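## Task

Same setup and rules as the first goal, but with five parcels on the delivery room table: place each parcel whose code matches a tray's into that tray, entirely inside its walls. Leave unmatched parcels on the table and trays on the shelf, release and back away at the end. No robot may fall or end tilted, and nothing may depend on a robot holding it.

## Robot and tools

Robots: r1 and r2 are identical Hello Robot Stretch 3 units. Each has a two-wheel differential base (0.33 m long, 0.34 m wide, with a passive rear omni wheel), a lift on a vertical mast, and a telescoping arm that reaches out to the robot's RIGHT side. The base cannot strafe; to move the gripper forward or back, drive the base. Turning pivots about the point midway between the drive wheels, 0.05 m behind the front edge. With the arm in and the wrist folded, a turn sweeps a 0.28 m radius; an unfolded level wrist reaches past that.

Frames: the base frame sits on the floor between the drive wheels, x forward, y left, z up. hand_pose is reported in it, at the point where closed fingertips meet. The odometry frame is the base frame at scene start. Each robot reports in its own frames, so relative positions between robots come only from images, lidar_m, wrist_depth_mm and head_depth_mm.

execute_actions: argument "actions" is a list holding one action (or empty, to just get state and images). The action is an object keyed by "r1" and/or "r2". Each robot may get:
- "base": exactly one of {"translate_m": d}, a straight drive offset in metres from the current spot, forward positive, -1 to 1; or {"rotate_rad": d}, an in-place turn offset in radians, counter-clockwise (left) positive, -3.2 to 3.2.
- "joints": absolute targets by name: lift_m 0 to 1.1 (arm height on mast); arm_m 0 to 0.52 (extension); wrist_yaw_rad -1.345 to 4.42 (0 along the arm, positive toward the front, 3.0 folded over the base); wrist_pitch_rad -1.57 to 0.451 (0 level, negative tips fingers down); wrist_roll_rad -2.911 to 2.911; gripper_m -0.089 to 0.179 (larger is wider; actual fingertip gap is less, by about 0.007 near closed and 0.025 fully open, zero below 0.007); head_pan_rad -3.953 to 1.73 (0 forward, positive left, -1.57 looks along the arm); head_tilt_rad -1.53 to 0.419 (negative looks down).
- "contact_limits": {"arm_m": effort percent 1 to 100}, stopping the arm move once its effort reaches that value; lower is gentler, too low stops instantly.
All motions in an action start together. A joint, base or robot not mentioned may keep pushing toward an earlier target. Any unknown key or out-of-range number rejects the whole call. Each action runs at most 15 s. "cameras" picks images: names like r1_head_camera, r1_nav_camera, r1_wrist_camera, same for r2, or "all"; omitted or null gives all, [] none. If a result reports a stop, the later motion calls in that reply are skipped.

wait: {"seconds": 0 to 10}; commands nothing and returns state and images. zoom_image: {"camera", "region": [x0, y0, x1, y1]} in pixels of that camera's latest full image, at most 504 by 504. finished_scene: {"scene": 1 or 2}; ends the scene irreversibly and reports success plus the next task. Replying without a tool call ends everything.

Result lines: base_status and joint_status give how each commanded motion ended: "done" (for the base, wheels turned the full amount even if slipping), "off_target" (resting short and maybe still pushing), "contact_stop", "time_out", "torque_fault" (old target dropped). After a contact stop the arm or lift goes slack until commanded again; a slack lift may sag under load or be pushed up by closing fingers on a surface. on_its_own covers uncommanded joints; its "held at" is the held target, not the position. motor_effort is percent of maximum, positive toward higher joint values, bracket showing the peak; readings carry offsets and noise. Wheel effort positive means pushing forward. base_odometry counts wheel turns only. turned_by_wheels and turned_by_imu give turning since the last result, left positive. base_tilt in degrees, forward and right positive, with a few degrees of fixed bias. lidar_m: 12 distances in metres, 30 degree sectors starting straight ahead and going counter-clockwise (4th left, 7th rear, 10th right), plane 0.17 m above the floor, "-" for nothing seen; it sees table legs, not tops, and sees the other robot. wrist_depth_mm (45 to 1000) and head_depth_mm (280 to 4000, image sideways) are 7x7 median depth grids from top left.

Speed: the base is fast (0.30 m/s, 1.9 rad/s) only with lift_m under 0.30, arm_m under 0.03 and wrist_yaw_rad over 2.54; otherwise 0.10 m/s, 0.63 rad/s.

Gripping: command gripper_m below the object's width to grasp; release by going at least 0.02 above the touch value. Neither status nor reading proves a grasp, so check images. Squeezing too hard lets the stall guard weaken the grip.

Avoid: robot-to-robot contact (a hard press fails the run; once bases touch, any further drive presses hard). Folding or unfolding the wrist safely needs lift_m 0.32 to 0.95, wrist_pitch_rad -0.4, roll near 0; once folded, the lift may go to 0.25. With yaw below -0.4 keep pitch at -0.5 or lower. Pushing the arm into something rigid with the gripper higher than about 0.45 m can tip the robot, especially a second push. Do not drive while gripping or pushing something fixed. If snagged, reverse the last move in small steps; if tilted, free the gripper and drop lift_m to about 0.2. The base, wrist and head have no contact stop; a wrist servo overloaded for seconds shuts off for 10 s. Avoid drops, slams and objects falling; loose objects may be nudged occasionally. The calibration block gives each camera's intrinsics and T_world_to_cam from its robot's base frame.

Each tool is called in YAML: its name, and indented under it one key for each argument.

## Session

execute_actions:
  actions: []

Scene clock: 0.00 s.
r1.base_odometry: x=+0.000 y=+0.000 heading=+0.000 (m, m, rad; r1's odometry frame)
r1.turned_by_wheels: +0.000 (rad since the last result)
r1.turned_by_imu: +0.000 (rad since the last result)
r1.base_tilt: forward=+0.3 right=+0.0 (deg)
r1.lidar_m: 0.95 0.82 0.68 0.68 0.76 1.21 3.83 1.47 1.96 2.20 1.16 0.96
r1.head_depth_mm: 874 872 874 869 873 873 874 / 888 886 887 887 889 887 886 / 905 902 898 900 899 901 898 / 918 913 916 914 911 912 914 / 932 935 929 935 929 930 929 / 949 947 949 949 943 945 948 / 966 963 965 965 965 963 963
r1.base_status: not commanded
r1.joint_positions: lift_m=+0.571 arm_m=+0.003 wrist_yaw_rad=+3.031 wrist_pitch_rad=-0.557 wrist_roll_rad=-0.014 gripper_m=+0.037 head_pan_rad=-0.016 head_tilt_rad=-0.012
r1.joint_status: not commanded
r1.motor_effort: left_wheel=-1 right_wheel=+0 lift_m=+25 arm_m=+0 wrist_yaw_rad=+0 wrist_pitch_rad=+4 wrist_roll_rad=+0 gripper_m=+0 head_pan_rad=+1 head_tilt_rad=+2 (%)
r1.hand_pose: x=+0.0014 y=+0.0557 z=+0.5544 quat_wxyz=(+0.231, +0.685, +0.158, +0.673) (m; r1's base frame)
r1.wrist_depth_mm: 713 - 700 666 654 653 629 / 811 - 794 749 713 688 689 / 925 897 861 838 787 770 756 / 977 961 942 899 880 867 866 / 861 852 - 903 895 929 906 / 728 736 - 769 802 794 809 / 656 658 650 697 663 698 699
r2.base_odometry: x=+0.000 y=+0.000 heading=+0.000 (m, m, rad; r2's odometry frame)
r2.turned_by_wheels: +0.000 (rad since the last result)
r2.turned_by_imu: +0.000 (rad since the last result)
r2.base_tilt: forward=+0.8 right=-0.7 (deg)
r2.lidar_m: 2.12 2.36 3.36 3.33 3.21 2.63 2.29 1.20 0.99 0.98 1.09 1.74
r2.head_depth_mm: 1908 1990 1986 1975 1969 1957 1945 / 1907 2015 2016 2013 1999 1988 1979 / 1921 2054 2050 2053 2042 2026 2011 / 1923 2098 2099 2070 2063 2051 2041 / 1923 2125 2136 2128 2120 2091 2072 / 1930 2165 2162 2149 2139 2126 2119 / 1923 2202 2199 2190 2177 2157 2142
r2.base_status: not commanded
r2.joint_positions: lift_m=+0.516 arm_m=-0.001 wrist_yaw_rad=+2.971 wrist_pitch_rad=-0.364 wrist_roll_rad=+0.010 gripper_m=+0.037 head_pan_rad=+0.003 head_tilt_rad=-0.010
r2.joint_status: not commanded
r2.motor_effort: left_wheel=+0 right_wheel=+0 lift_m=+21 arm_m=+0 wrist_yaw_rad=+1 wrist_pitch_rad=+5 wrist_roll_rad=+0 gripper_m=+0 head_pan_rad=+0 head_tilt_rad=+1 (%)
r2.hand_pose: x=+0.0179 y=+0.0835 z=+0.5408 quat_wxyz=(+0.187, +0.707, +0.067, +0.679) (m; r2's base frame)
r2.wrist_depth_mm: - - - - - - - / - - - - - - - / - - - - - - - / - - - - - - - / - - - - - - - / 873 886 - 881 912 893 857 / 742 737 728 730 720 736 732
pictures: r1_head_camera (sideways: a quarter turn clockwise sets it upright), r1_nav_camera (sideways: a quarter turn counterclockwise sets it upright), r1_wrist_camera, r2_head_camera (sideways: a quarter turn clockwise sets it upright), r2_nav_camera (sideways: a quarter turn counterclockwise sets it upright), r2_wrist_camera
camera_calibration (this result's frames):
r1_head_camera: T_world_to_cam=[[0.00519802, 0.0314485, -0.999492, 1.32748], [0.032751, 0.998964, 0.0316022, -0.03634], [0.99945, -0.0328987, 0.00416267, -0.0567439], [0, 0, 0, 1]] pos_world=[0.0510026, -0.0073117, 1.32819]
r1_nav_camera: T_world_to_cam=[[-0.00192848, 0.0292228, 0.999571, -1.26009], [0.0109971, -0.999512, 0.0292423, 0.0146582], [0.999938, 0.0110487, 0.00160618, -0.0505849], [0, 0, 0, 1]] pos_world=[0.0479905, 0.0520333, 1.2592]
r1_wrist_camera: T_world_to_cam=[[0.995227, -0.073047, 0.0647166, -0.0423388], [0.00117894, -0.65409, -0.756416, 0.494393], [0.0975844, 0.752881, -0.650882, 0.483664], [0, 0, 0, 1]] pos_world=[-0.00564417, -0.0438567, 0.691515]
r2_head_camera: T_world_to_cam=[[0.000714019, -0.0346673, -0.999399, 1.32407], [0.0143036, 0.999297, -0.0346536, 0.0470683], [0.999897, -0.0142703, 0.00120939, -0.0501477], [0, 0, 0, 1]] pos_world=[0.0485239, -0.00184879, 1.32497]
r2_nav_camera: T_world_to_cam=[[0.0318309, -0.0208303, 0.999276, -1.25542], [0.0040887, -0.999772, -0.0209709, 0.0727675], [0.999485, 0.00475327, -0.0317384, -0.0132115], [0, 0, 0, 1]] pos_world=[0.0528683, 0.0466629, 1.25562]
r2_wrist_camera: T_world_to_cam=[[0.970842, -0.239452, -0.0113386, 0.00224606], [-0.12671, -0.472433, -0.872211, 0.548026], [0.203496, 0.848215, -0.488999, 0.350328], [0, 0, 0, 1]] pos_world=[-0.00403087, -0.0377101, 0.64933]
Images, in order (width x height): r1_head_camera 896x504, r1_nav_camera 672x504, r1_wrist_camera 644x364, r2_head_camera 896x504, r2_nav_camera 672x504, r2_wrist_camera 644x364.

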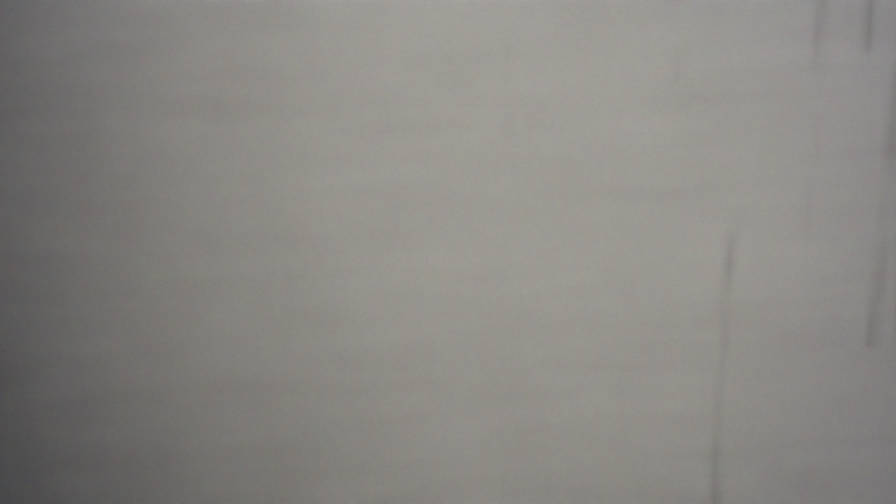

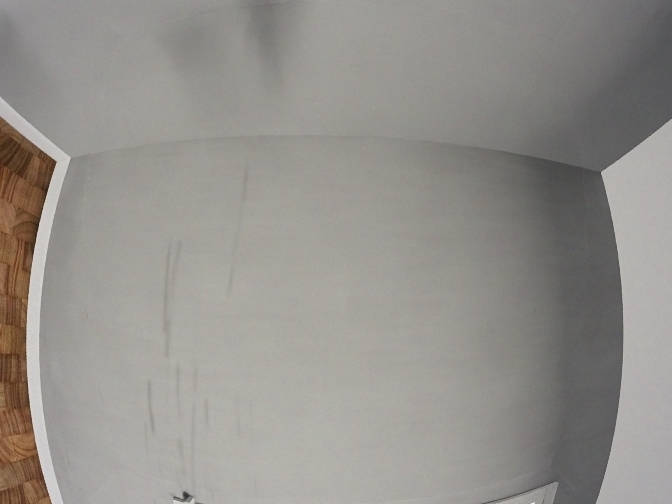

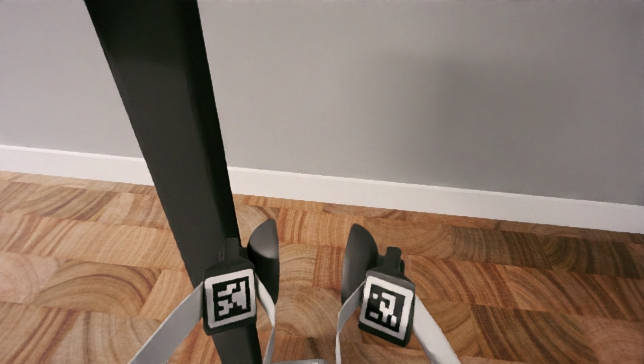

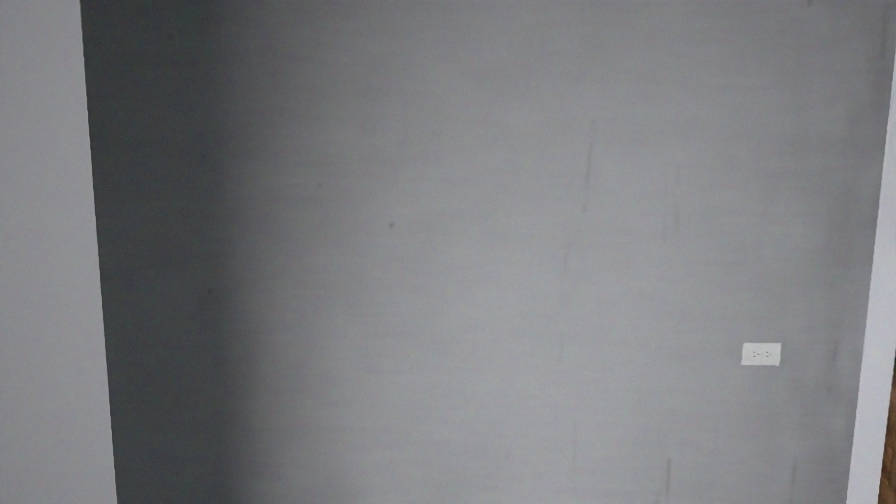

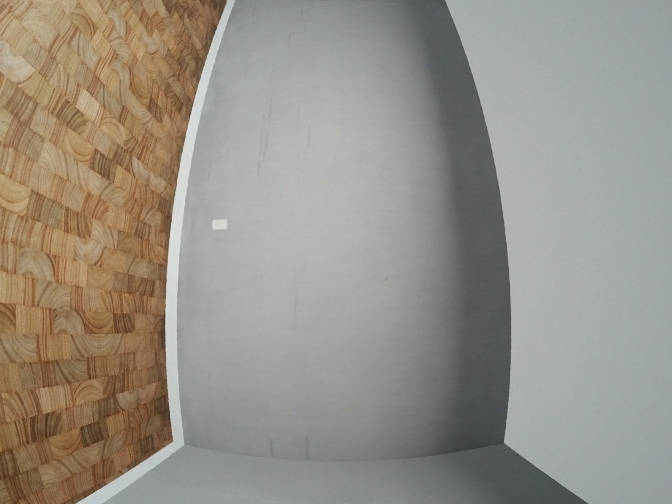

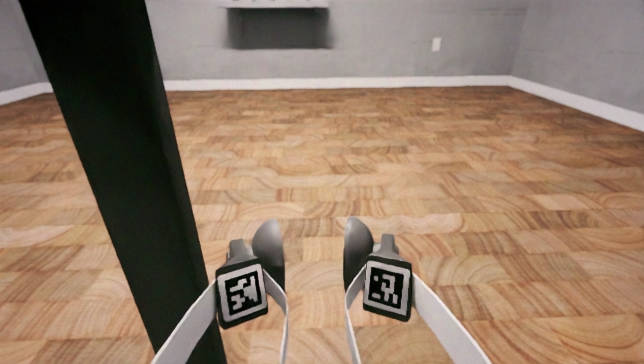

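execute_actions:
  actions:
    - {"r1":{"joints":{"head_pan_rad":-2.2,"head_tilt_rad":-0.5}},"r2":{"joints":{"head_pan_rad":1.5,"head_tilt_rad":-0.2}}}
  cameras: ["r1_head_camera","r1_nav_camera","r2_head_camera","r2_nav_camera"]

Scene clock: 5.07 s.
r1.base_odometry: x=+0.000 y=+0.000 heading=+0.000 (m, m, rad; r1's odometry frame)
r1.turned_by_wheels: +0.000 (rad since the last result)
r1.turned_by_imu: -0.001 (rad since the last result)
r1.base_tilt: forward=+0.3 right=+0.0 (deg)
r1.lidar_m: 0.95 0.82 0.68 0.68 0.75 1.21 3.85 1.47 1.96 2.21 1.15 0.96
r1.head_depth_mm: - - 1795 2765 1905 1674 1389 / - - 1991 2901 2036 1680 1399 / 3910 3989 2447 2929 2136 1684 1393 / 3604 3930 3660 2762 2144 1688 1397 / 3429 3689 - 2913 2149 1690 1405 / 3273 3489 3753 2945 2162 1690 1402 / 3178 3374 3628 3023 2157 1708 1406
r1.base_status: not commanded
r1.joint_positions: lift_m=+0.571 arm_m=+0.003 wrist_yaw_rad=+3.031 wrist_pitch_rad=-0.557 wrist_roll_rad=-0.014 gripper_m=+0.037 head_pan_rad=-2.193 head_tilt_rad=-0.494
r1.joint_status: all done
r1.motor_effort: left_wheel=-2(1) right_wheel=+0(0) lift_m=+25(26) arm_m=+0(0) wrist_yaw_rad=+0(1) wrist_pitch_rad=+5(4) wrist_roll_rad=+0(0) gripper_m=+0(0) head_pan_rad=-3(34) head_tilt_rad=-4(32) (%)
r1.hand_pose: x=+0.0014 y=+0.0557 z=+0.5544 quat_wxyz=(+0.231, +0.685, +0.158, +0.673) (m; r1's base frame)
r1.wrist_depth_mm: 735 - 677 660 651 639 624 / 805 - 752 733 726 711 683 / 899 905 857 832 805 751 751 / 991 962 965 918 931 890 865 / 828 864 - 883 909 898 921 / 741 750 - 743 762 783 783 / 657 662 652 673 673 704 695
r2.base_odometry: x=+0.000 y=+0.000 heading=+0.000 (m, m, rad; r2's odometry frame)
r2.turned_by_wheels: +0.000 (rad since the last result)
r2.turned_by_imu: +0.001 (rad since the last result)
r2.base_tilt: forward=+1.0 right=-0.7 (deg)
r2.lidar_m: 2.13 2.37 3.36 3.34 3.22 2.63 2.28 1.20 0.99 0.98 1.09 1.73
r2.head_depth_mm: 2877 3015 3097 3188 3284 2468 1828 / 2883 3021 3113 3219 3309 2469 1827 / 2903 3055 3168 3242 3317 2449 1831 / 3015 3083 3188 3265 3343 2438 1822 / 3034 3106 3221 3280 3356 2431 1822 / 3068 3151 3227 3305 3416 2428 1814 / 3081 3167 3286 3329 3419 2422 1822
r2.base_status: not commanded
r2.joint_positions: lift_m=+0.516 arm_m=-0.001 wrist_yaw_rad=+2.971 wrist_pitch_rad=-0.364 wrist_roll_rad=+0.010 gripper_m=+0.037 head_pan_rad=+1.493 head_tilt_rad=-0.197
r2.joint_status: all done
r2.motor_effort: left_wheel=-1(0) right_wheel=+0(0) lift_m=+21(21) arm_m=+0(0) wrist_yaw_rad=+0(1) wrist_pitch_rad=+5(4) wrist_roll_rad=+1(0) gripper_m=+0(2) head_pan_rad=+5(53) head_tilt_rad=-2(15) (%)
r2.hand_pose: x=+0.0179 y=+0.0835 z=+0.5408 quat_wxyz=(+0.187, +0.707, +0.067, +0.679) (m; r2's base frame)
r2.wrist_depth_mm: - - - - - - - / - - - - - - - / - - - - - - - / - - - - - - - / - - - - - - - / 902 883 - 896 904 870 881 / 749 750 719 741 727 729 735
pictures: r1_head_camera (sideways: a quarter turn clockwise sets it upright), r1_nav_camera (sideways: a quarter turn counterclockwise sets it upright), r2_head_camera (sideways: a quarter turn clockwise sets it upright), r2_nav_camera (sideways: a quarter turn counterclockwise sets it upright)
camera_calibration (this result's frames):
r1_head_camera: T_world_to_cam=[[0.293034, 0.354648, -0.887894, 1.17984], [0.795228, -0.605967, 0.0204125, -0.0264068], [-0.530795, -0.71206, -0.459594, 0.556205], [0, 0, 0, 1]] pos_world=[-0.0295012, -0.0383758, 1.30374]
r1_nav_camera: T_world_to_cam=[[-0.244883, -0.391692, 0.88691, -1.11133], [-0.834106, 0.551445, 0.0132342, 0.0406677], [-0.494266, -0.736537, -0.461752, 0.561624], [0, 0, 0, 1]] pos_world=[0.0393654, -0.0440697, 1.24445]
r2_head_camera: T_world_to_cam=[[0.0200745, -0.18801, -0.981962, 1.30101], [-0.995427, 0.0879835, -0.0371955, 0.0565281], [0.0933896, 0.978218, -0.185384, 0.198284], [0, 0, 0, 1]] pos_world=[0.0116348, 0.0456649, 1.3164]
r2_nav_camera: T_world_to_cam=[[0.0378175, 0.215391, 0.975795, -1.22464], [0.996547, -0.0803591, -0.0208838, 0.0665949], [0.0739158, 0.973216, -0.217686, 0.234487], [0, 0, 0, 1]] pos_world=[-0.0373843, 0.040922, 1.24744]
Images, in order (width x height): r1_head_camera 896x504, r1_nav_camera 672x504, r2_head_camera 896x504, r2_nav_camera 672x504.

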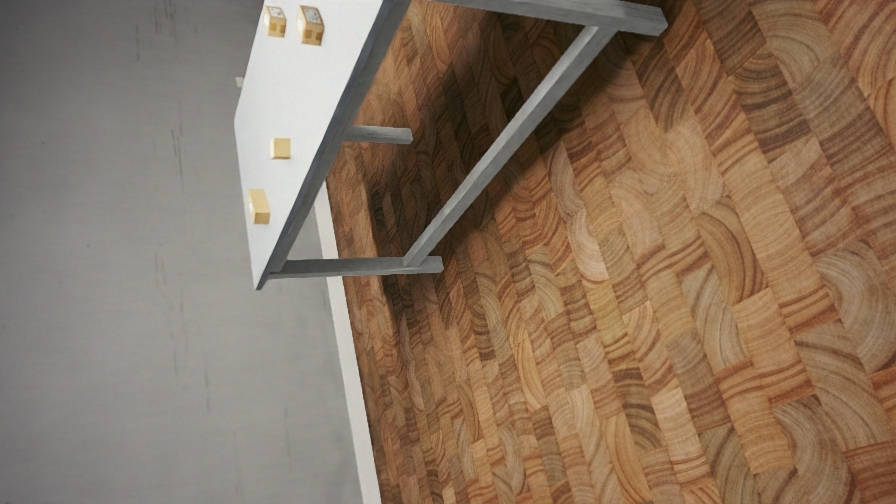

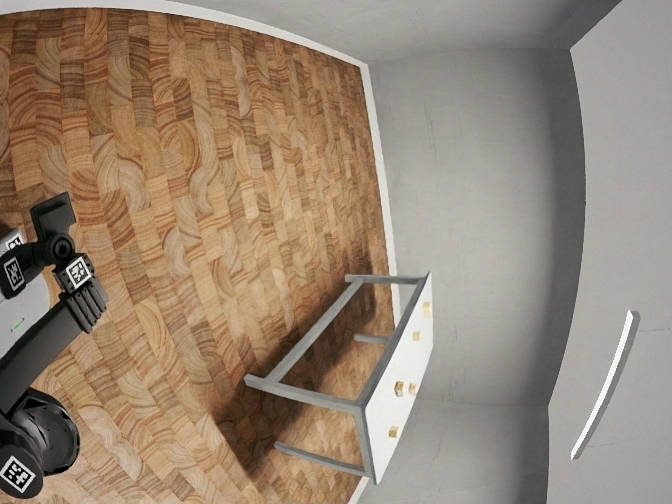

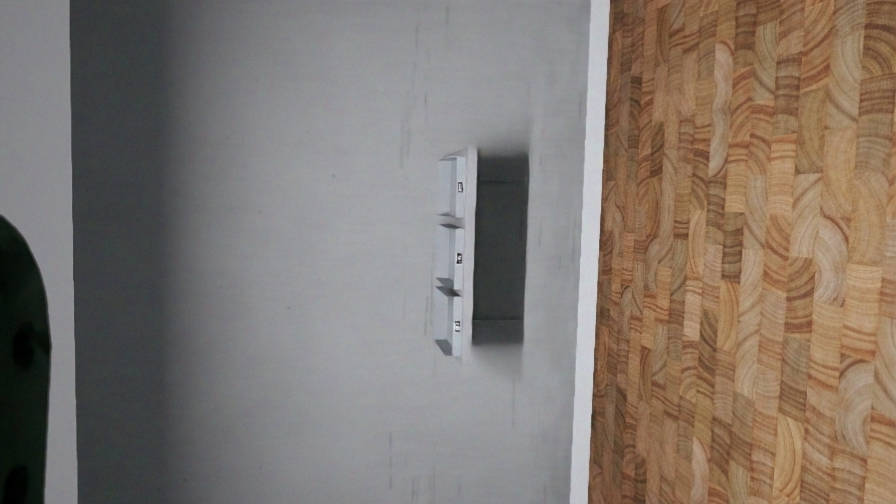

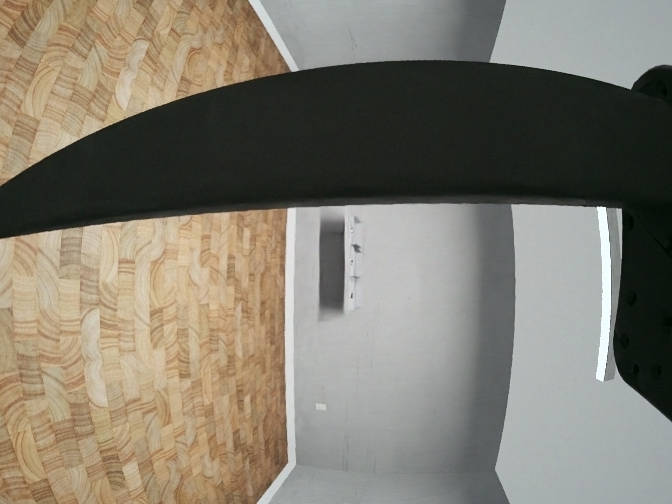

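zoom_image:
  camera: "r2_head_camera"
  region: [430, 150, 500, 360]

zoom_image:
  camera: "r1_head_camera"
  region: [220, 0, 420, 300]

Region (430, 150, 500, 360) of r2_head_camera's 896x504 image, scaled by 2.400, with more detail than that image has.

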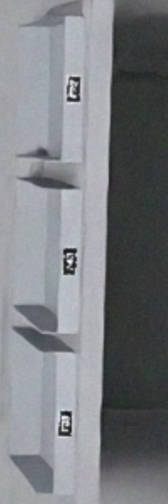

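Region (220, 0, 420, 300) of r1_head_camera's 896x504 image, scaled by 1.680, with more detail than that image has.

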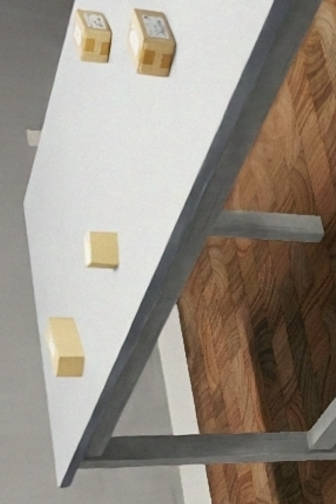

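execute_actions:
  actions:
    - {"r1":{"joints":{"head_pan_rad":-1.2,"head_tilt_rad":-0.15}},"r2":{"joints":{"head_pan_rad":-1.57,"head_tilt_rad":-0.2}}}
  cameras: ["r1_head_camera","r1_nav_camera","r2_head_camera","r2_nav_camera"]

Scene clock: 28.20 s.
r1.base_odometry: x=+0.000 y=+0.000 heading=+0.000 (m, m, rad; r1's odometry frame)
r1.turned_by_wheels: +0.000 (rad since the last result)
r1.turned_by_imu: -0.001 (rad since the last result)
r1.base_tilt: forward=+0.3 right=+0.0 (deg)
r1.lidar_m: 0.95 0.82 0.68 0.67 0.75 1.21 3.84 1.47 1.96 2.20 1.15 0.96
r1.head_depth_mm: 2991 3425 3545 3667 3662 2604 1933 / 2576 2665 2744 2813 2914 2635 1944 / 2105 2158 2187 2217 2257 2287 1953 / 1748 1779 1807 1831 1864 1889 1836 / 1493 1517 1535 1550 1558 1599 1614 / 1309 1317 1331 1349 1354 1381 1407 / 1160 1172 1186 1190 1200 1201 1234
r1.base_status: not commanded
r1.joint_positions: lift_m=+0.571 arm_m=+0.003 wrist_yaw_rad=+3.031 wrist_pitch_rad=-0.557 wrist_roll_rad=-0.014 gripper_m=+0.037 head_pan_rad=-1.207 head_tilt_rad=-0.162
r1.joint_status: all done
r1.motor_effort: left_wheel=-1(1) right_wheel=+0(0) lift_m=+26(26) arm_m=+0(1) wrist_yaw_rad=+0(0) wrist_pitch_rad=+4(4) wrist_roll_rad=+0(0) gripper_m=+0(0) head_pan_rad=+3(35) head_tilt_rad=+5(28) (%)
r1.hand_pose: x=+0.0014 y=+0.0557 z=+0.5544 quat_wxyz=(+0.231, +0.685, +0.158, +0.673) (m; r1's base frame)
r1.wrist_depth_mm: 740 - 686 681 658 632 628 / 813 - 760 739 728 695 690 / 902 891 853 818 797 768 755 / 975 945 938 939 899 855 861 / 843 858 - 894 874 926 899 / 729 751 - 784 777 782 804 / 652 657 660 672 677 695 692
r2.base_odometry: x=+0.000 y=+0.000 heading=+0.000 (m, m, rad; r2's odometry frame)
r2.turned_by_wheels: +0.000 (rad since the last result)
r2.turned_by_imu: +0.001 (rad since the last result)
r2.base_tilt: forward=+0.8 right=-0.7 (deg)
r2.lidar_m: 2.13 2.36 3.34 3.34 3.22 2.64 2.29 1.20 0.99 0.98 1.09 1.74
r2.head_depth_mm: 907 - - - 3708 922 995 / 848 871 893 921 947 982 1014 / 863 888 913 941 966 999 1032 / 879 904 930 957 987 1019 1053 / 893 920 946 973 1008 1040 1078 / 907 934 961 994 1026 1060 1099 / 923 951 983 1015 1048 1082 1117
r2.base_status: not commanded
r2.joint_positions: lift_m=+0.516 arm_m=-0.001 wrist_yaw_rad=+2.971 wrist_pitch_rad=-0.364 wrist_roll_rad=+0.010 gripper_m=+0.037 head_pan_rad=-1.563 head_tilt_rad=-0.197
r2.joint_status: all done
r2.motor_effort: left_wheel=+0(0) right_wheel=+0(0) lift_m=+21(21) arm_m=-1(0) wrist_yaw_rad=+1(1) wrist_pitch_rad=+5(5) wrist_roll_rad=+0(0) gripper_m=+0(1) head_pan_rad=-4(50) head_tilt_rad=-3(2) (%)
r2.hand_pose: x=+0.0179 y=+0.0835 z=+0.5408 quat_wxyz=(+0.187, +0.707, +0.067, +0.679) (m; r2's base frame)
r2.wrist_depth_mm: - - - - - - - / - - - - - - - / - - - - - - - / - - - - - - - / - - - - - - - / 878 884 - 877 909 873 881 / 744 736 726 739 728 744 740
pictures: r1_head_camera (sideways: a quarter turn clockwise sets it upright), r1_nav_camera (sideways: a quarter turn counterclockwise sets it upright), r2_head_camera (sideways: a quarter turn clockwise sets it upright), r2_nav_camera (sideways: a quarter turn counterclockwise sets it upright)
camera_calibration (this result's frames):
r1_head_camera: T_world_to_cam=[[-0.0220312, 0.146563, -0.988956, 1.31374], [0.941481, 0.335834, 0.0287968, -0.0382251], [0.336346, -0.930449, -0.145385, 0.141981], [0, 0, 0, 1]] pos_world=[0.0171766, -0.0476011, 1.32097]
r1_nav_camera: T_world_to_cam=[[0.0795832, -0.127084, 0.988694, -1.24623], [-0.922704, -0.384709, 0.0248219, 0.026114], [0.377205, -0.914248, -0.147878, 0.147811], [0, 0, 0, 1]] pos_world=[0.0675197, -0.0131948, 1.25335]
r2_head_camera: T_world_to_cam=[[-0.036163, 0.185757, -0.98193, 1.30131], [0.999306, -0.00208415, -0.0371972, 0.0443624], [-0.00895611, -0.982594, -0.185552, 0.199127], [0, 0, 0, 1]] pos_world=[0.0045111, -0.0459741, 1.3164]
r2_nav_camera: T_world_to_cam=[[-0.0191611, -0.218011, 0.975758, -1.22425], [-0.999766, -0.00559843, -0.0208834, 0.0787719], [0.0100155, -0.97593, -0.217852, 0.235094], [0, 0, 0, 1]] pos_world=[0.052941, -0.0370233, 1.24743]
Images, in order (width x height): r1_head_camera 896x504, r1_nav_camera 672x504, r2_head_camera 896x504, r2_nav_camera 672x504.

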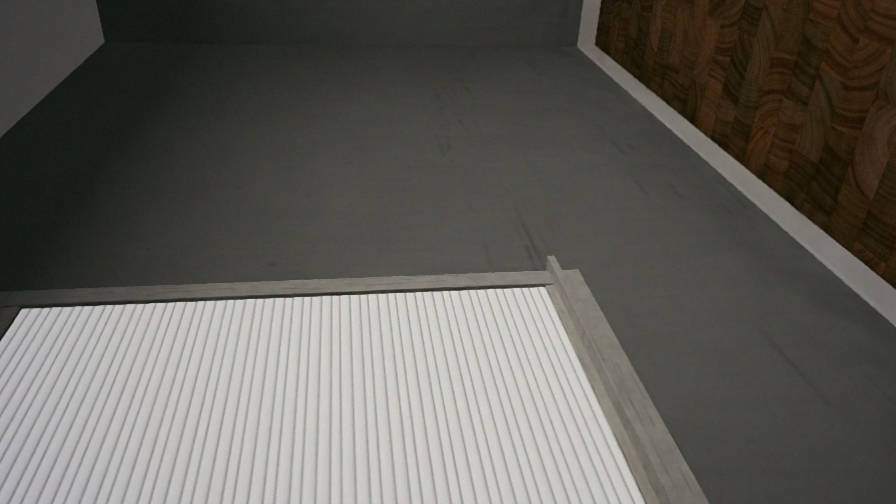

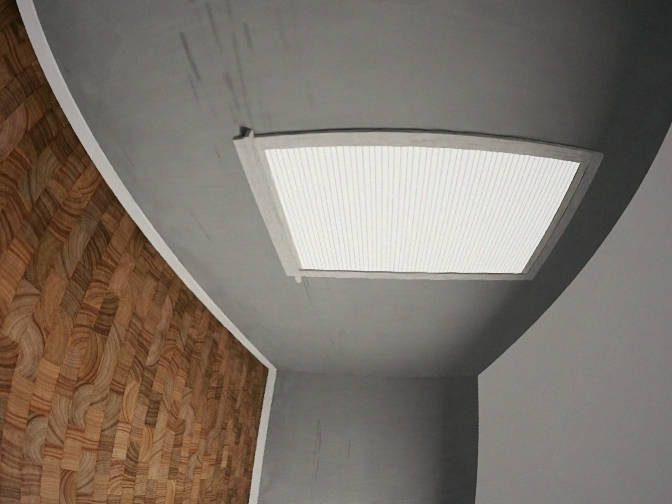

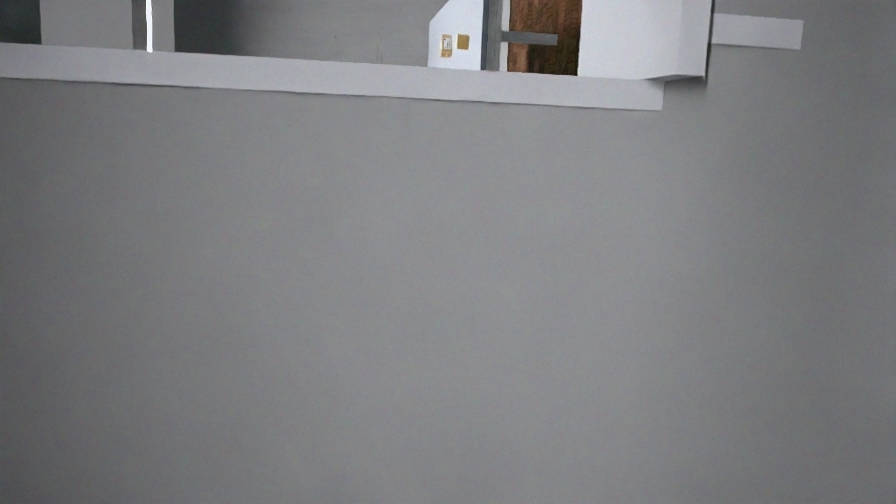

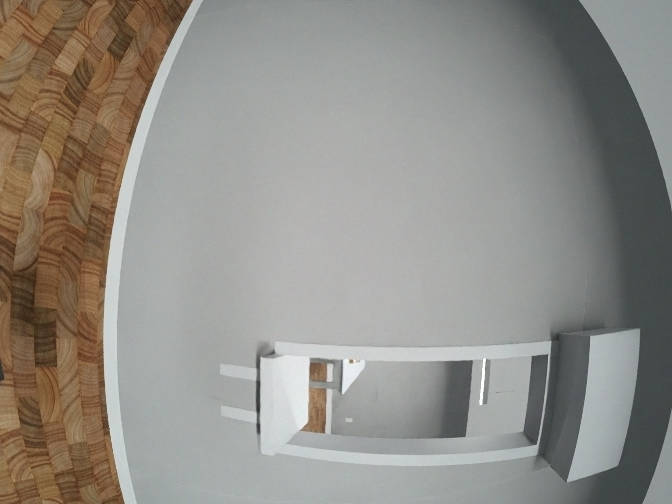

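execute_actions:
  actions:
    - {"r1":{"joints":{"head_pan_rad":-3.6,"head_tilt_rad":-0.2}},"r2":{"joints":{"head_pan_rad":-2.1,"head_tilt_rad":-0.25}}}
  cameras: ["r1_head_camera","r1_nav_camera","r2_head_camera","r2_nav_camera"]

Scene clock: 37.13 s.
r1.base_odometry: x=+0.000 y=+0.000 heading=+0.000 (m, m, rad; r1's odometry frame)
r1.turned_by_wheels: +0.000 (rad since the last result)
r1.turned_by_imu: -0.001 (rad since the last result)
r1.base_tilt: forward=+0.3 right=+0.0 (deg)
r1.lidar_m: 0.95 0.82 0.68 0.68 0.75 1.21 3.85 1.47 1.96 2.20 1.15 0.96
r1.head_depth_mm: 1097 1119 1147 1174 1206 1240 1275 / 1299 1599 1638 1676 1483 1526 1574 / 1622 1671 1746 1788 1869 1968 1798 / 2120 2236 2348 2482 2615 2391 1873 / 2866 3190 3497 3887 3582 2502 1879 / 3080 3691 3763 3851 3877 2569 1899 / 3121 3577 3675 3683 3805 2560 1896
r1.base_status: not commanded
r1.joint_positions: lift_m=+0.571 arm_m=+0.003 wrist_yaw_rad=+3.031 wrist_pitch_rad=-0.557 wrist_roll_rad=-0.014 gripper_m=+0.037 head_pan_rad=-3.593 head_tilt_rad=-0.197
r1.joint_status: all done
r1.motor_effort: left_wheel=-1(1) right_wheel=+0(0) lift_m=+26(25) arm_m=+0(0) wrist_yaw_rad=+0(0) wrist_pitch_rad=+5(4) wrist_roll_rad=+0(0) gripper_m=+0(0) head_pan_rad=-2(32) head_tilt_rad=-2(9) (%)
r1.hand_pose: x=+0.0014 y=+0.0557 z=+0.5544 quat_wxyz=(+0.231, +0.685, +0.158, +0.673) (m; r1's base frame)
r1.wrist_depth_mm: 724 - 706 681 649 647 636 / 804 - 761 741 736 703 699 / 936 917 868 847 804 760 755 / 992 969 914 927 904 878 867 / 852 853 - 904 941 898 898 / 750 745 - 772 786 786 811 / 674 680 651 671 661 695 715
r2.base_odometry: x=+0.000 y=+0.000 heading=+0.000 (m, m, rad; r2's odometry frame)
r2.turned_by_wheels: +0.000 (rad since the last result)
r2.turned_by_imu: +0.001 (rad since the last result)
r2.base_tilt: forward=+0.9 right=-0.7 (deg)
r2.lidar_m: 2.13 2.36 3.36 3.34 3.21 2.64 2.28 1.20 0.99 0.98 1.09 1.73
r2.head_depth_mm: 1021 1061 1110 1159 1218 1281 1349 / 978 1017 1061 1108 1162 1221 1278 / 941 976 1021 1064 1113 1166 1226 / 961 988 1019 1051 1054 1116 1168 / 3153 - - - 1035 1069 1118 / 3143 - - 3815 1029 1024 1065 / 2787 - 877 916 947 984 1028
r2.base_status: not commanded
r2.joint_positions: lift_m=+0.516 arm_m=-0.001 wrist_yaw_rad=+2.971 wrist_pitch_rad=-0.364 wrist_roll_rad=+0.010 gripper_m=+0.037 head_pan_rad=-2.093 head_tilt_rad=-0.247
r2.joint_status: all done
r2.motor_effort: left_wheel=-1(0) right_wheel=+1(1) lift_m=+21(21) arm_m=+0(0) wrist_yaw_rad=-1(0) wrist_pitch_rad=+5(5) wrist_roll_rad=+0(0) gripper_m=+1(0) head_pan_rad=-4(41) head_tilt_rad=-1(9) (%)
r2.hand_pose: x=+0.0179 y=+0.0835 z=+0.5408 quat_wxyz=(+0.187, +0.707, +0.067, +0.679) (m; r2's base frame)
r2.wrist_depth_mm: - - - - - - - / - - - - - - - / - - - - - - - / - - - - - - - / - - - - - - - / 893 892 - 897 914 873 871 / 749 741 722 744 731 732 727
pictures: r1_head_camera (sideways: a quarter turn clockwise sets it upright), r1_nav_camera (sideways: a quarter turn counterclockwise sets it upright), r2_head_camera (sideways: a quarter turn clockwise sets it upright), r2_nav_camera (sideways: a quarter turn counterclockwise sets it upright)
camera_calibration (this result's frames):
r1_head_camera: T_world_to_cam=[[0.148001, -0.106743, -0.98321, 1.30517], [-0.455486, -0.889802, 0.028038, -0.0287143], [-0.877854, 0.443688, -0.180311, 0.194851], [0, 0, 0, 1]] pos_world=[-0.0351953, 0.0273143, 1.3192]
r1_nav_camera: T_world_to_cam=[[-0.176501, 0.053083, 0.982868, -1.23704], [0.406616, 0.913292, 0.0236937, 0.0194749], [-0.896388, 0.403831, -0.182781, 0.201013], [0, 0, 0, 1]] pos_world=[-0.0460722, -0.0332958, 1.25213]
r2_head_camera: T_world_to_cam=[[0.0866381, 0.220159, -0.971609, 1.28706], [0.862065, -0.505398, -0.037649, 0.0457855], [-0.499338, -0.834328, -0.233578, 0.264629], [0, 0, 0, 1]] pos_world=[-0.0188397, -0.0394313, 1.31406]
r2_nav_camera: T_world_to_cam=[[-0.150507, -0.219723, 0.963882, -1.20792], [-0.864919, 0.501483, -0.0207386, 0.0777595], [-0.478814, -0.836802, -0.265519, 0.300117], [0, 0, 0, 1]] pos_world=[0.0291542, -0.0532652, 1.2456]
Images, in order (width x height): r1_head_camera 896x504, r1_nav_camera 672x504, r2_head_camera 896x504, r2_nav_camera 672x504.

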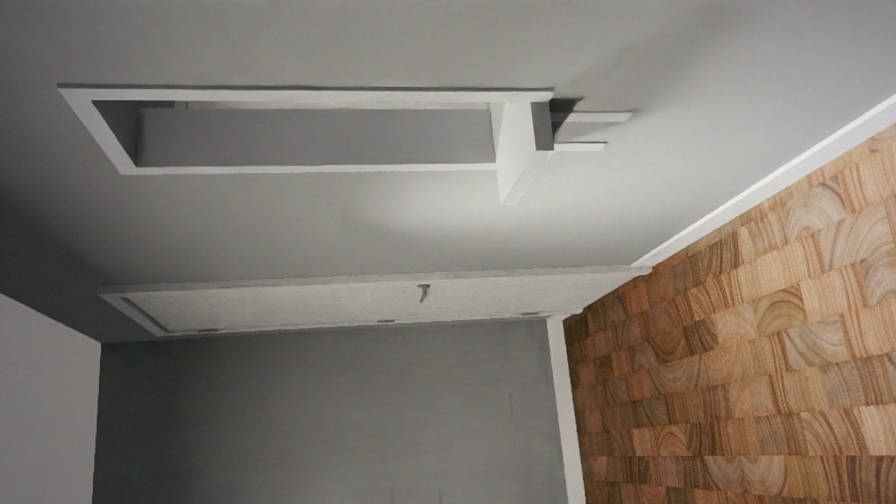

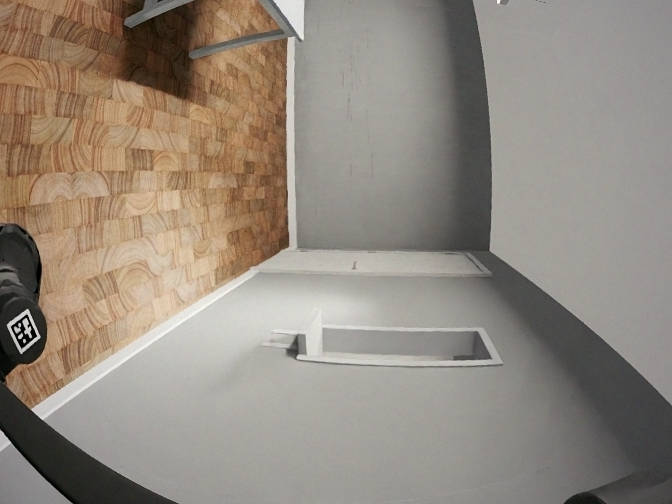

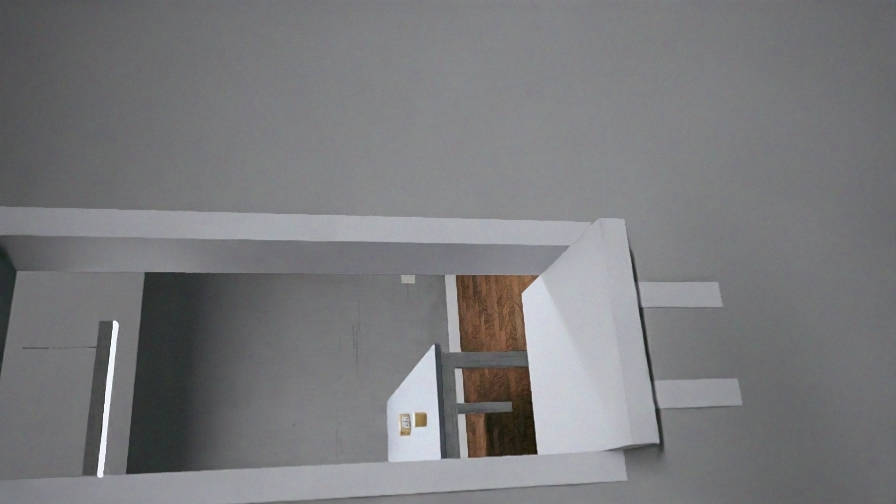

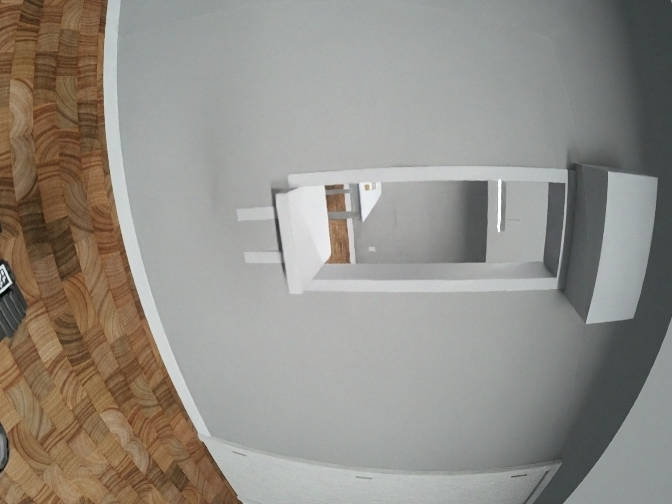

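zoom_image:
  camera: "r1_head_camera"
  region: [440, 60, 660, 240]

zoom_image:
  camera: "r2_head_camera"
  region: [370, 330, 470, 470]

Region (440, 60, 660, 240) of r1_head_camera's 896x504 image, scaled by 2.291, with more detail than that image has; it fills the top 412 rows of this view, and the rest is white.

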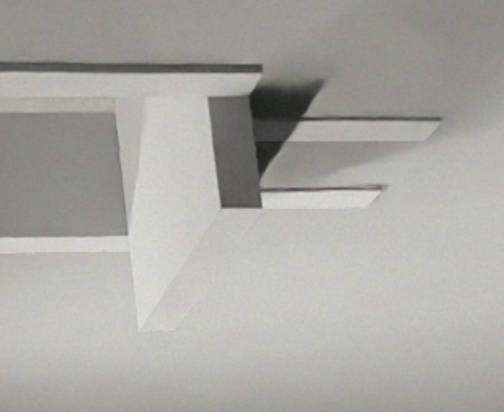

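Region (370, 330, 470, 470) of r2_head_camera's 896x504 image, scaled by 3.600, with more detail than that image has; it fills the left 360 columns of this view, and the rest is white.

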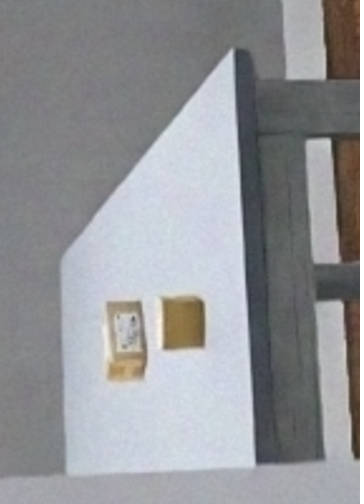

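execute_actions:
  actions:
    - {"r1":{"base":{"rotate_rad":0.36},"joints":{"lift_m":0.28,"head_pan_rad":-3.14,"head_tilt_rad":-0.5}},"r2":{"base":{"rotate_rad":1.49},"joints":{"lift_m":0.28,"head_pan_rad":0.0,"head_tilt_rad":-0.2}}}
  cameras: ["r1_nav_camera","r2_head_camera"]

execute_actions:
  actions:
    - {"r1":{"base":{"translate_m":-1.0}},"r2":{"base":{"translate_m":1.0}}}
  cameras: ["r1_nav_camera","r1_head_camera","r2_head_camera"]

Scene clock: 111.87 s.
r1.base_odometry: x=+0.000 y=+0.000 heading=+0.360 (m, m, rad; r1's odometry frame)
r1.turned_by_wheels: +0.360 (rad since the last result)
r1.turned_by_imu: +0.354 (rad since the last result)
r1.base_tilt: forward=+0.3 right=+0.1 (deg)
r1.lidar_m: 0.93 0.70 0.68 0.70 0.98 2.77 1.47 1.59 3.42 1.32 0.98 0.95
r1.head_depth_mm: 3406 3619 3914 2841 2107 1690 1393 / 3570 3832 3985 2874 2136 1667 1395 / 3687 - - 2884 2154 1686 1399 / 3859 - 3991 2750 2142 1691 1396 / - - 1892 2947 2131 1697 1403 / - - 1899 2528 1861 1695 1406 / - - 1904 2822 2018 1698 1406
r1.base_status: done
r1.joint_positions: lift_m=+0.280 arm_m=+0.003 wrist_yaw_rad=+3.031 wrist_pitch_rad=-0.557 wrist_roll_rad=-0.014 gripper_m=+0.037 head_pan_rad=-3.147 head_tilt_rad=-0.494
r1.joint_status: all done
r1.motor_effort: left_wheel=-3(8) right_wheel=+3(8) lift_m=+17(27) arm_m=+0(0) wrist_yaw_rad=+0(0) wrist_pitch_rad=+4(5) wrist_roll_rad=+0(0) gripper_m=+0(0) head_pan_rad=+3(24) head_tilt_rad=-4(25) (%)
r1.hand_pose: x=+0.0014 y=+0.0557 z=+0.2632 quat_wxyz=(+0.231, +0.685, +0.158, +0.673) (m; r1's base frame)
r1.wrist_depth_mm: - - 833 725 653 592 532 / 854 - 879 798 721 631 573 / 679 699 708 712 726 682 599 / 568 581 588 607 609 612 617 / 488 509 - 531 520 522 532 / - - - - 450 454 463 / - - - - 391 405 410
r2.base_odometry: x=+0.000 y=+0.000 heading=+1.490 (m, m, rad; r2's odometry frame)
r2.turned_by_wheels: +1.490 (rad since the last result)
r2.turned_by_imu: +1.478 (rad since the last result)
r2.base_tilt: forward=+0.9 right=-0.6 (deg)
r2.lidar_m: 3.35 3.47 2.66 2.62 1.28 1.00 0.98 1.05 1.55 2.13 2.27 3.35
r2.head_depth_mm: 2917 3010 3103 3231 3279 2408 1804 / 2911 3011 3143 3241 3287 2405 1808 / 2944 3050 3138 3218 3342 2405 1796 / 2979 3092 3185 3227 3335 2379 1797 / 3003 3118 3186 3262 3382 2385 1794 / 3010 3093 3241 3317 3378 2369 1783 / 3031 3104 3255 3351 3439 2362 1788
r2.base_status: done
r2.joint_positions: lift_m=+0.280 arm_m=-0.001 wrist_yaw_rad=+2.971 wrist_pitch_rad=-0.364 wrist_roll_rad=+0.010 gripper_m=+0.037 head_pan_rad=-0.007 head_tilt_rad=-0.211
r2.joint_status: all done
r2.motor_effort: left_wheel=-3(10) right_wheel=+2(6) lift_m=+18(20) arm_m=+0(1) wrist_yaw_rad=+0(1) wrist_pitch_rad=+5(5) wrist_roll_rad=+1(0) gripper_m=+1(1) head_pan_rad=+4(52) head_tilt_rad=+4(11) (%)
r2.hand_pose: x=+0.0179 y=+0.0834 z=+0.3052 quat_wxyz=(+0.187, +0.707, +0.068, +0.679) (m; r2's base frame)
r2.wrist_depth_mm: - - - - - - - / - - - - - - - / - - - - - - - / 938 - 933 914 911 929 920 / 711 - 744 704 691 690 683 / 573 570 - 558 587 565 560 / 475 481 - 488 470 472 469
pictures: r1_nav_camera (sideways: a quarter turn counterclockwise sets it upright), r2_head_camera (sideways: a quarter turn clockwise sets it upright)
camera_calibration (this result's frames):
r1_nav_camera: T_world_to_cam=[[-0.461287, -0.0266784, 0.88685, -1.10994], [-0.0323655, 0.999389, 0.0132292, 0.0357835], [-0.88666, -0.0226008, -0.461868, 0.564169], [0, 0, 0, 1]] pos_world=[-0.0106144, -0.0526223, 1.24444]
r2_head_camera: T_world_to_cam=[[-0.199283, -0.0333128, -0.979376, 1.29896], [0.0164246, 0.999168, -0.0373281, 0.0505278], [0.979804, -0.0235247, -0.19857, 0.210039], [0, 0, 0, 1]] pos_world=[0.0522338, -0.00227253, 1.31577]
Images, in order (width x height): r1_nav_camera 672x504, r2_head_camera 896x504.

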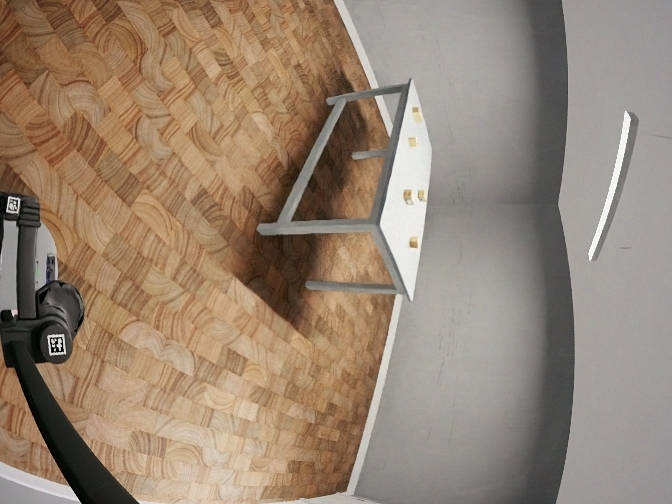

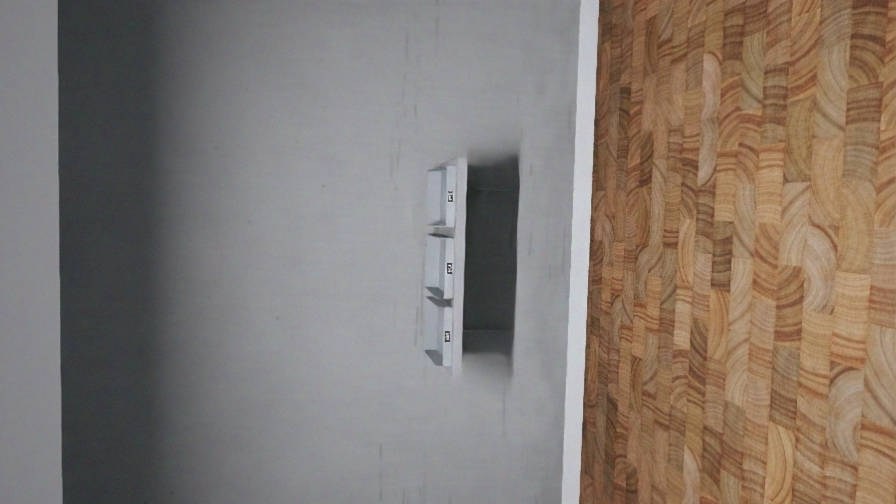

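Scene clock: 116.87 s.
r1.base_odometry: x=-0.936 y=-0.352 heading=+0.360 (m, m, rad; r1's odometry frame)
r1.turned_by_wheels: +0.000 (rad since the last result)
r1.turned_by_imu: -0.007 (rad since the last result)
r1.base_tilt: forward=+0.3 right=+0.1 (deg)
r1.lidar_m: 1.66 1.23 1.19 1.24 1.73 2.98 1.00 0.52 1.02 2.53 1.86 1.81
r1.head_depth_mm: 2573 2785 3015 2857 2097 1664 1385 / 2712 2904 3122 2904 2126 1665 1391 / 2860 3077 3324 2922 2135 1687 1395 / 2960 3255 3532 1191 1208 1588 1392 / 3176 3406 3724 1195 934 1687 1400 / 3351 3618 3898 1200 883 1560 1399 / 3504 3892 - 1216 888 721 1379
r1.base_status: done
r1.joint_positions: lift_m=+0.280 arm_m=+0.003 wrist_yaw_rad=+3.031 wrist_pitch_rad=-0.557 wrist_roll_rad=-0.014 gripper_m=+0.037 head_pan_rad=-3.147 head_tilt_rad=-0.495
r1.joint_status: not commanded
r1.motor_effort: left_wheel=-3(13) right_wheel=+2(6) lift_m=+17(17) arm_m=+0(0) wrist_yaw_rad=+0(0) wrist_pitch_rad=+4(5) wrist_roll_rad=+0(0) gripper_m=+0(1) head_pan_rad=+4(3) head_tilt_rad=-3(4) (%)
r1.hand_pose: x=+0.0014 y=+0.0557 z=+0.2632 quat_wxyz=(+0.231, +0.685, +0.158, +0.673) (m; r1's base frame)
r1.wrist_depth_mm: - - - - - - 914 / 871 - 886 929 964 956 951 / 689 710 716 726 747 755 778 / 572 577 601 597 611 622 645 / 489 511 - 531 525 528 529 / - - - - 456 459 461 / - - - - 389 405 407
r2.base_odometry: x=+0.081 y=+0.997 heading=+1.490 (m, m, rad; r2's odometry frame)
r2.turned_by_wheels: +0.000 (rad since the last result)
r2.turned_by_imu: +0.001 (rad since the last result)
r2.base_tilt: forward=+0.9 right=-0.7 (deg)
r2.lidar_m: 2.35 2.51 2.59 2.52 2.55 2.01 1.97 2.11 2.25 2.22 2.37 2.39
r2.head_depth_mm: 2052 2118 2182 2254 2332 2388 1805 / 2068 2126 2192 2266 2354 2387 1804 / 2070 2142 2195 2260 2359 2396 1797 / 2092 2145 2220 2273 2381 2382 1804 / 2109 2163 2251 2279 2392 2382 1778 / 2125 2191 2250 2317 2418 2384 1789 / 2142 2207 2285 2344 2434 2377 1785
r2.base_status: done
r2.joint_positions: lift_m=+0.280 arm_m=-0.001 wrist_yaw_rad=+2.971 wrist_pitch_rad=-0.364 wrist_roll_rad=+0.010 gripper_m=+0.037 head_pan_rad=-0.007 head_tilt_rad=-0.210
r2.joint_status: not commanded
r2.motor_effort: left_wheel=-3(8) right_wheel=+2(6) lift_m=+18(18) arm_m=+0(0) wrist_yaw_rad=+0(1) wrist_pitch_rad=+5(5) wrist_roll_rad=+0(1) gripper_m=+1(1) head_pan_rad=+5(3) head_tilt_rad=+4(5) (%)
r2.hand_pose: x=+0.0179 y=+0.0834 z=+0.3052 quat_wxyz=(+0.187, +0.707, +0.068, +0.679) (m; r2's base frame)
r2.wrist_depth_mm: - - - - - - - / - - - - - - - / - - - - - - - / 937 - 942 920 913 906 919 / 702 - 735 695 695 685 686 / 565 567 - 561 588 561 560 / 471 477 - 488 465 470 472
pictures: r1_head_camera (sideways: a quarter turn clockwise sets it upright), r1_nav_camera (sideways: a quarter turn counterclockwise sets it upright), r2_head_camera (sideways: a quarter turn clockwise sets it upright)
camera_calibration (this result's frames):
r1_head_camera: T_world_to_cam=[[0.459783, -0.033992, -0.88738, 1.17815], [-0.034538, -0.999196, 0.0203799, -0.0213027], [-0.887359, 0.021278, -0.460588, 0.559673], [0, 0, 0, 1]] pos_world=[-0.0457978, 0.00685335, 1.30368]
r1_nav_camera: T_world_to_cam=[[-0.462161, -0.0267128, 0.886394, -1.10934], [-0.0324631, 0.999386, 0.0131919, 0.0358327], [-0.886202, -0.0226783, -0.462744, 0.565305], [0, 0, 0, 1]] pos_world=[-0.0105532, -0.052624, 1.24443]
r2_head_camera: T_world_to_cam=[[-0.198785, -0.0333162, -0.979477, 1.29909], [0.0164437, 0.999168, -0.0373232, 0.0505214], [0.979905, -0.0235256, -0.198072, 0.209391], [0, 0, 0, 1]] pos_world=[0.0522267, -0.00227249, 1.31579]
Images, in order (width x height): r1_head_camera 896x504, r1_nav_camera 672x504, r2_head_camera 896x504.

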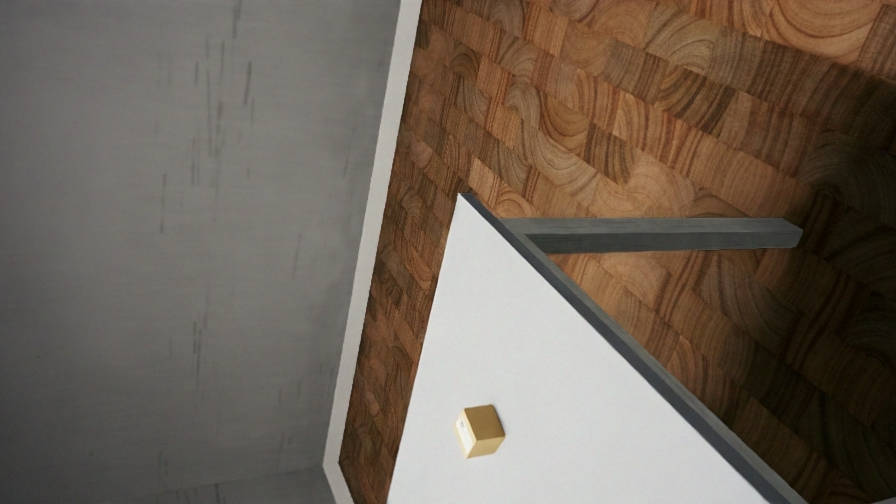

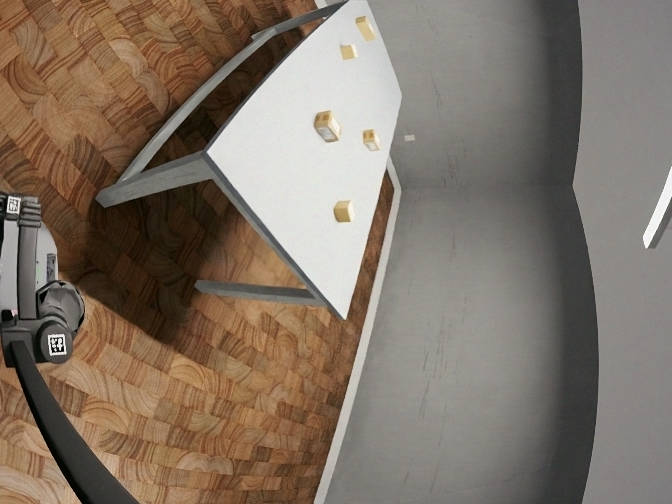

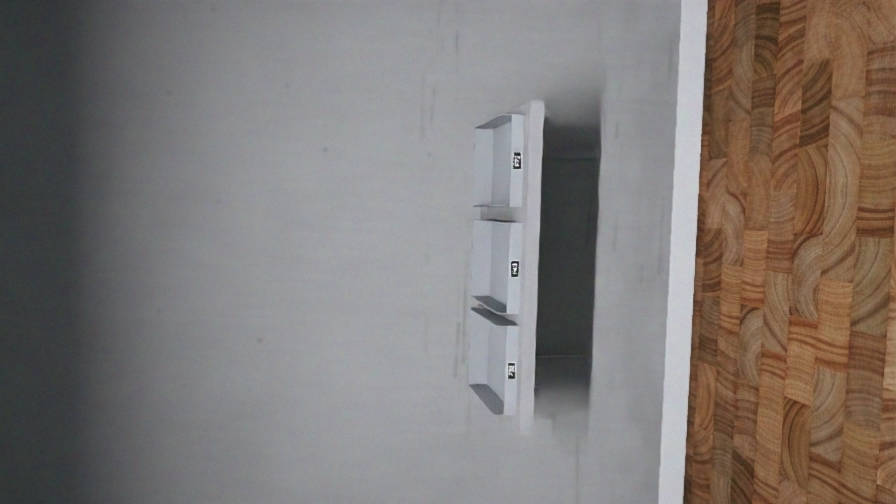

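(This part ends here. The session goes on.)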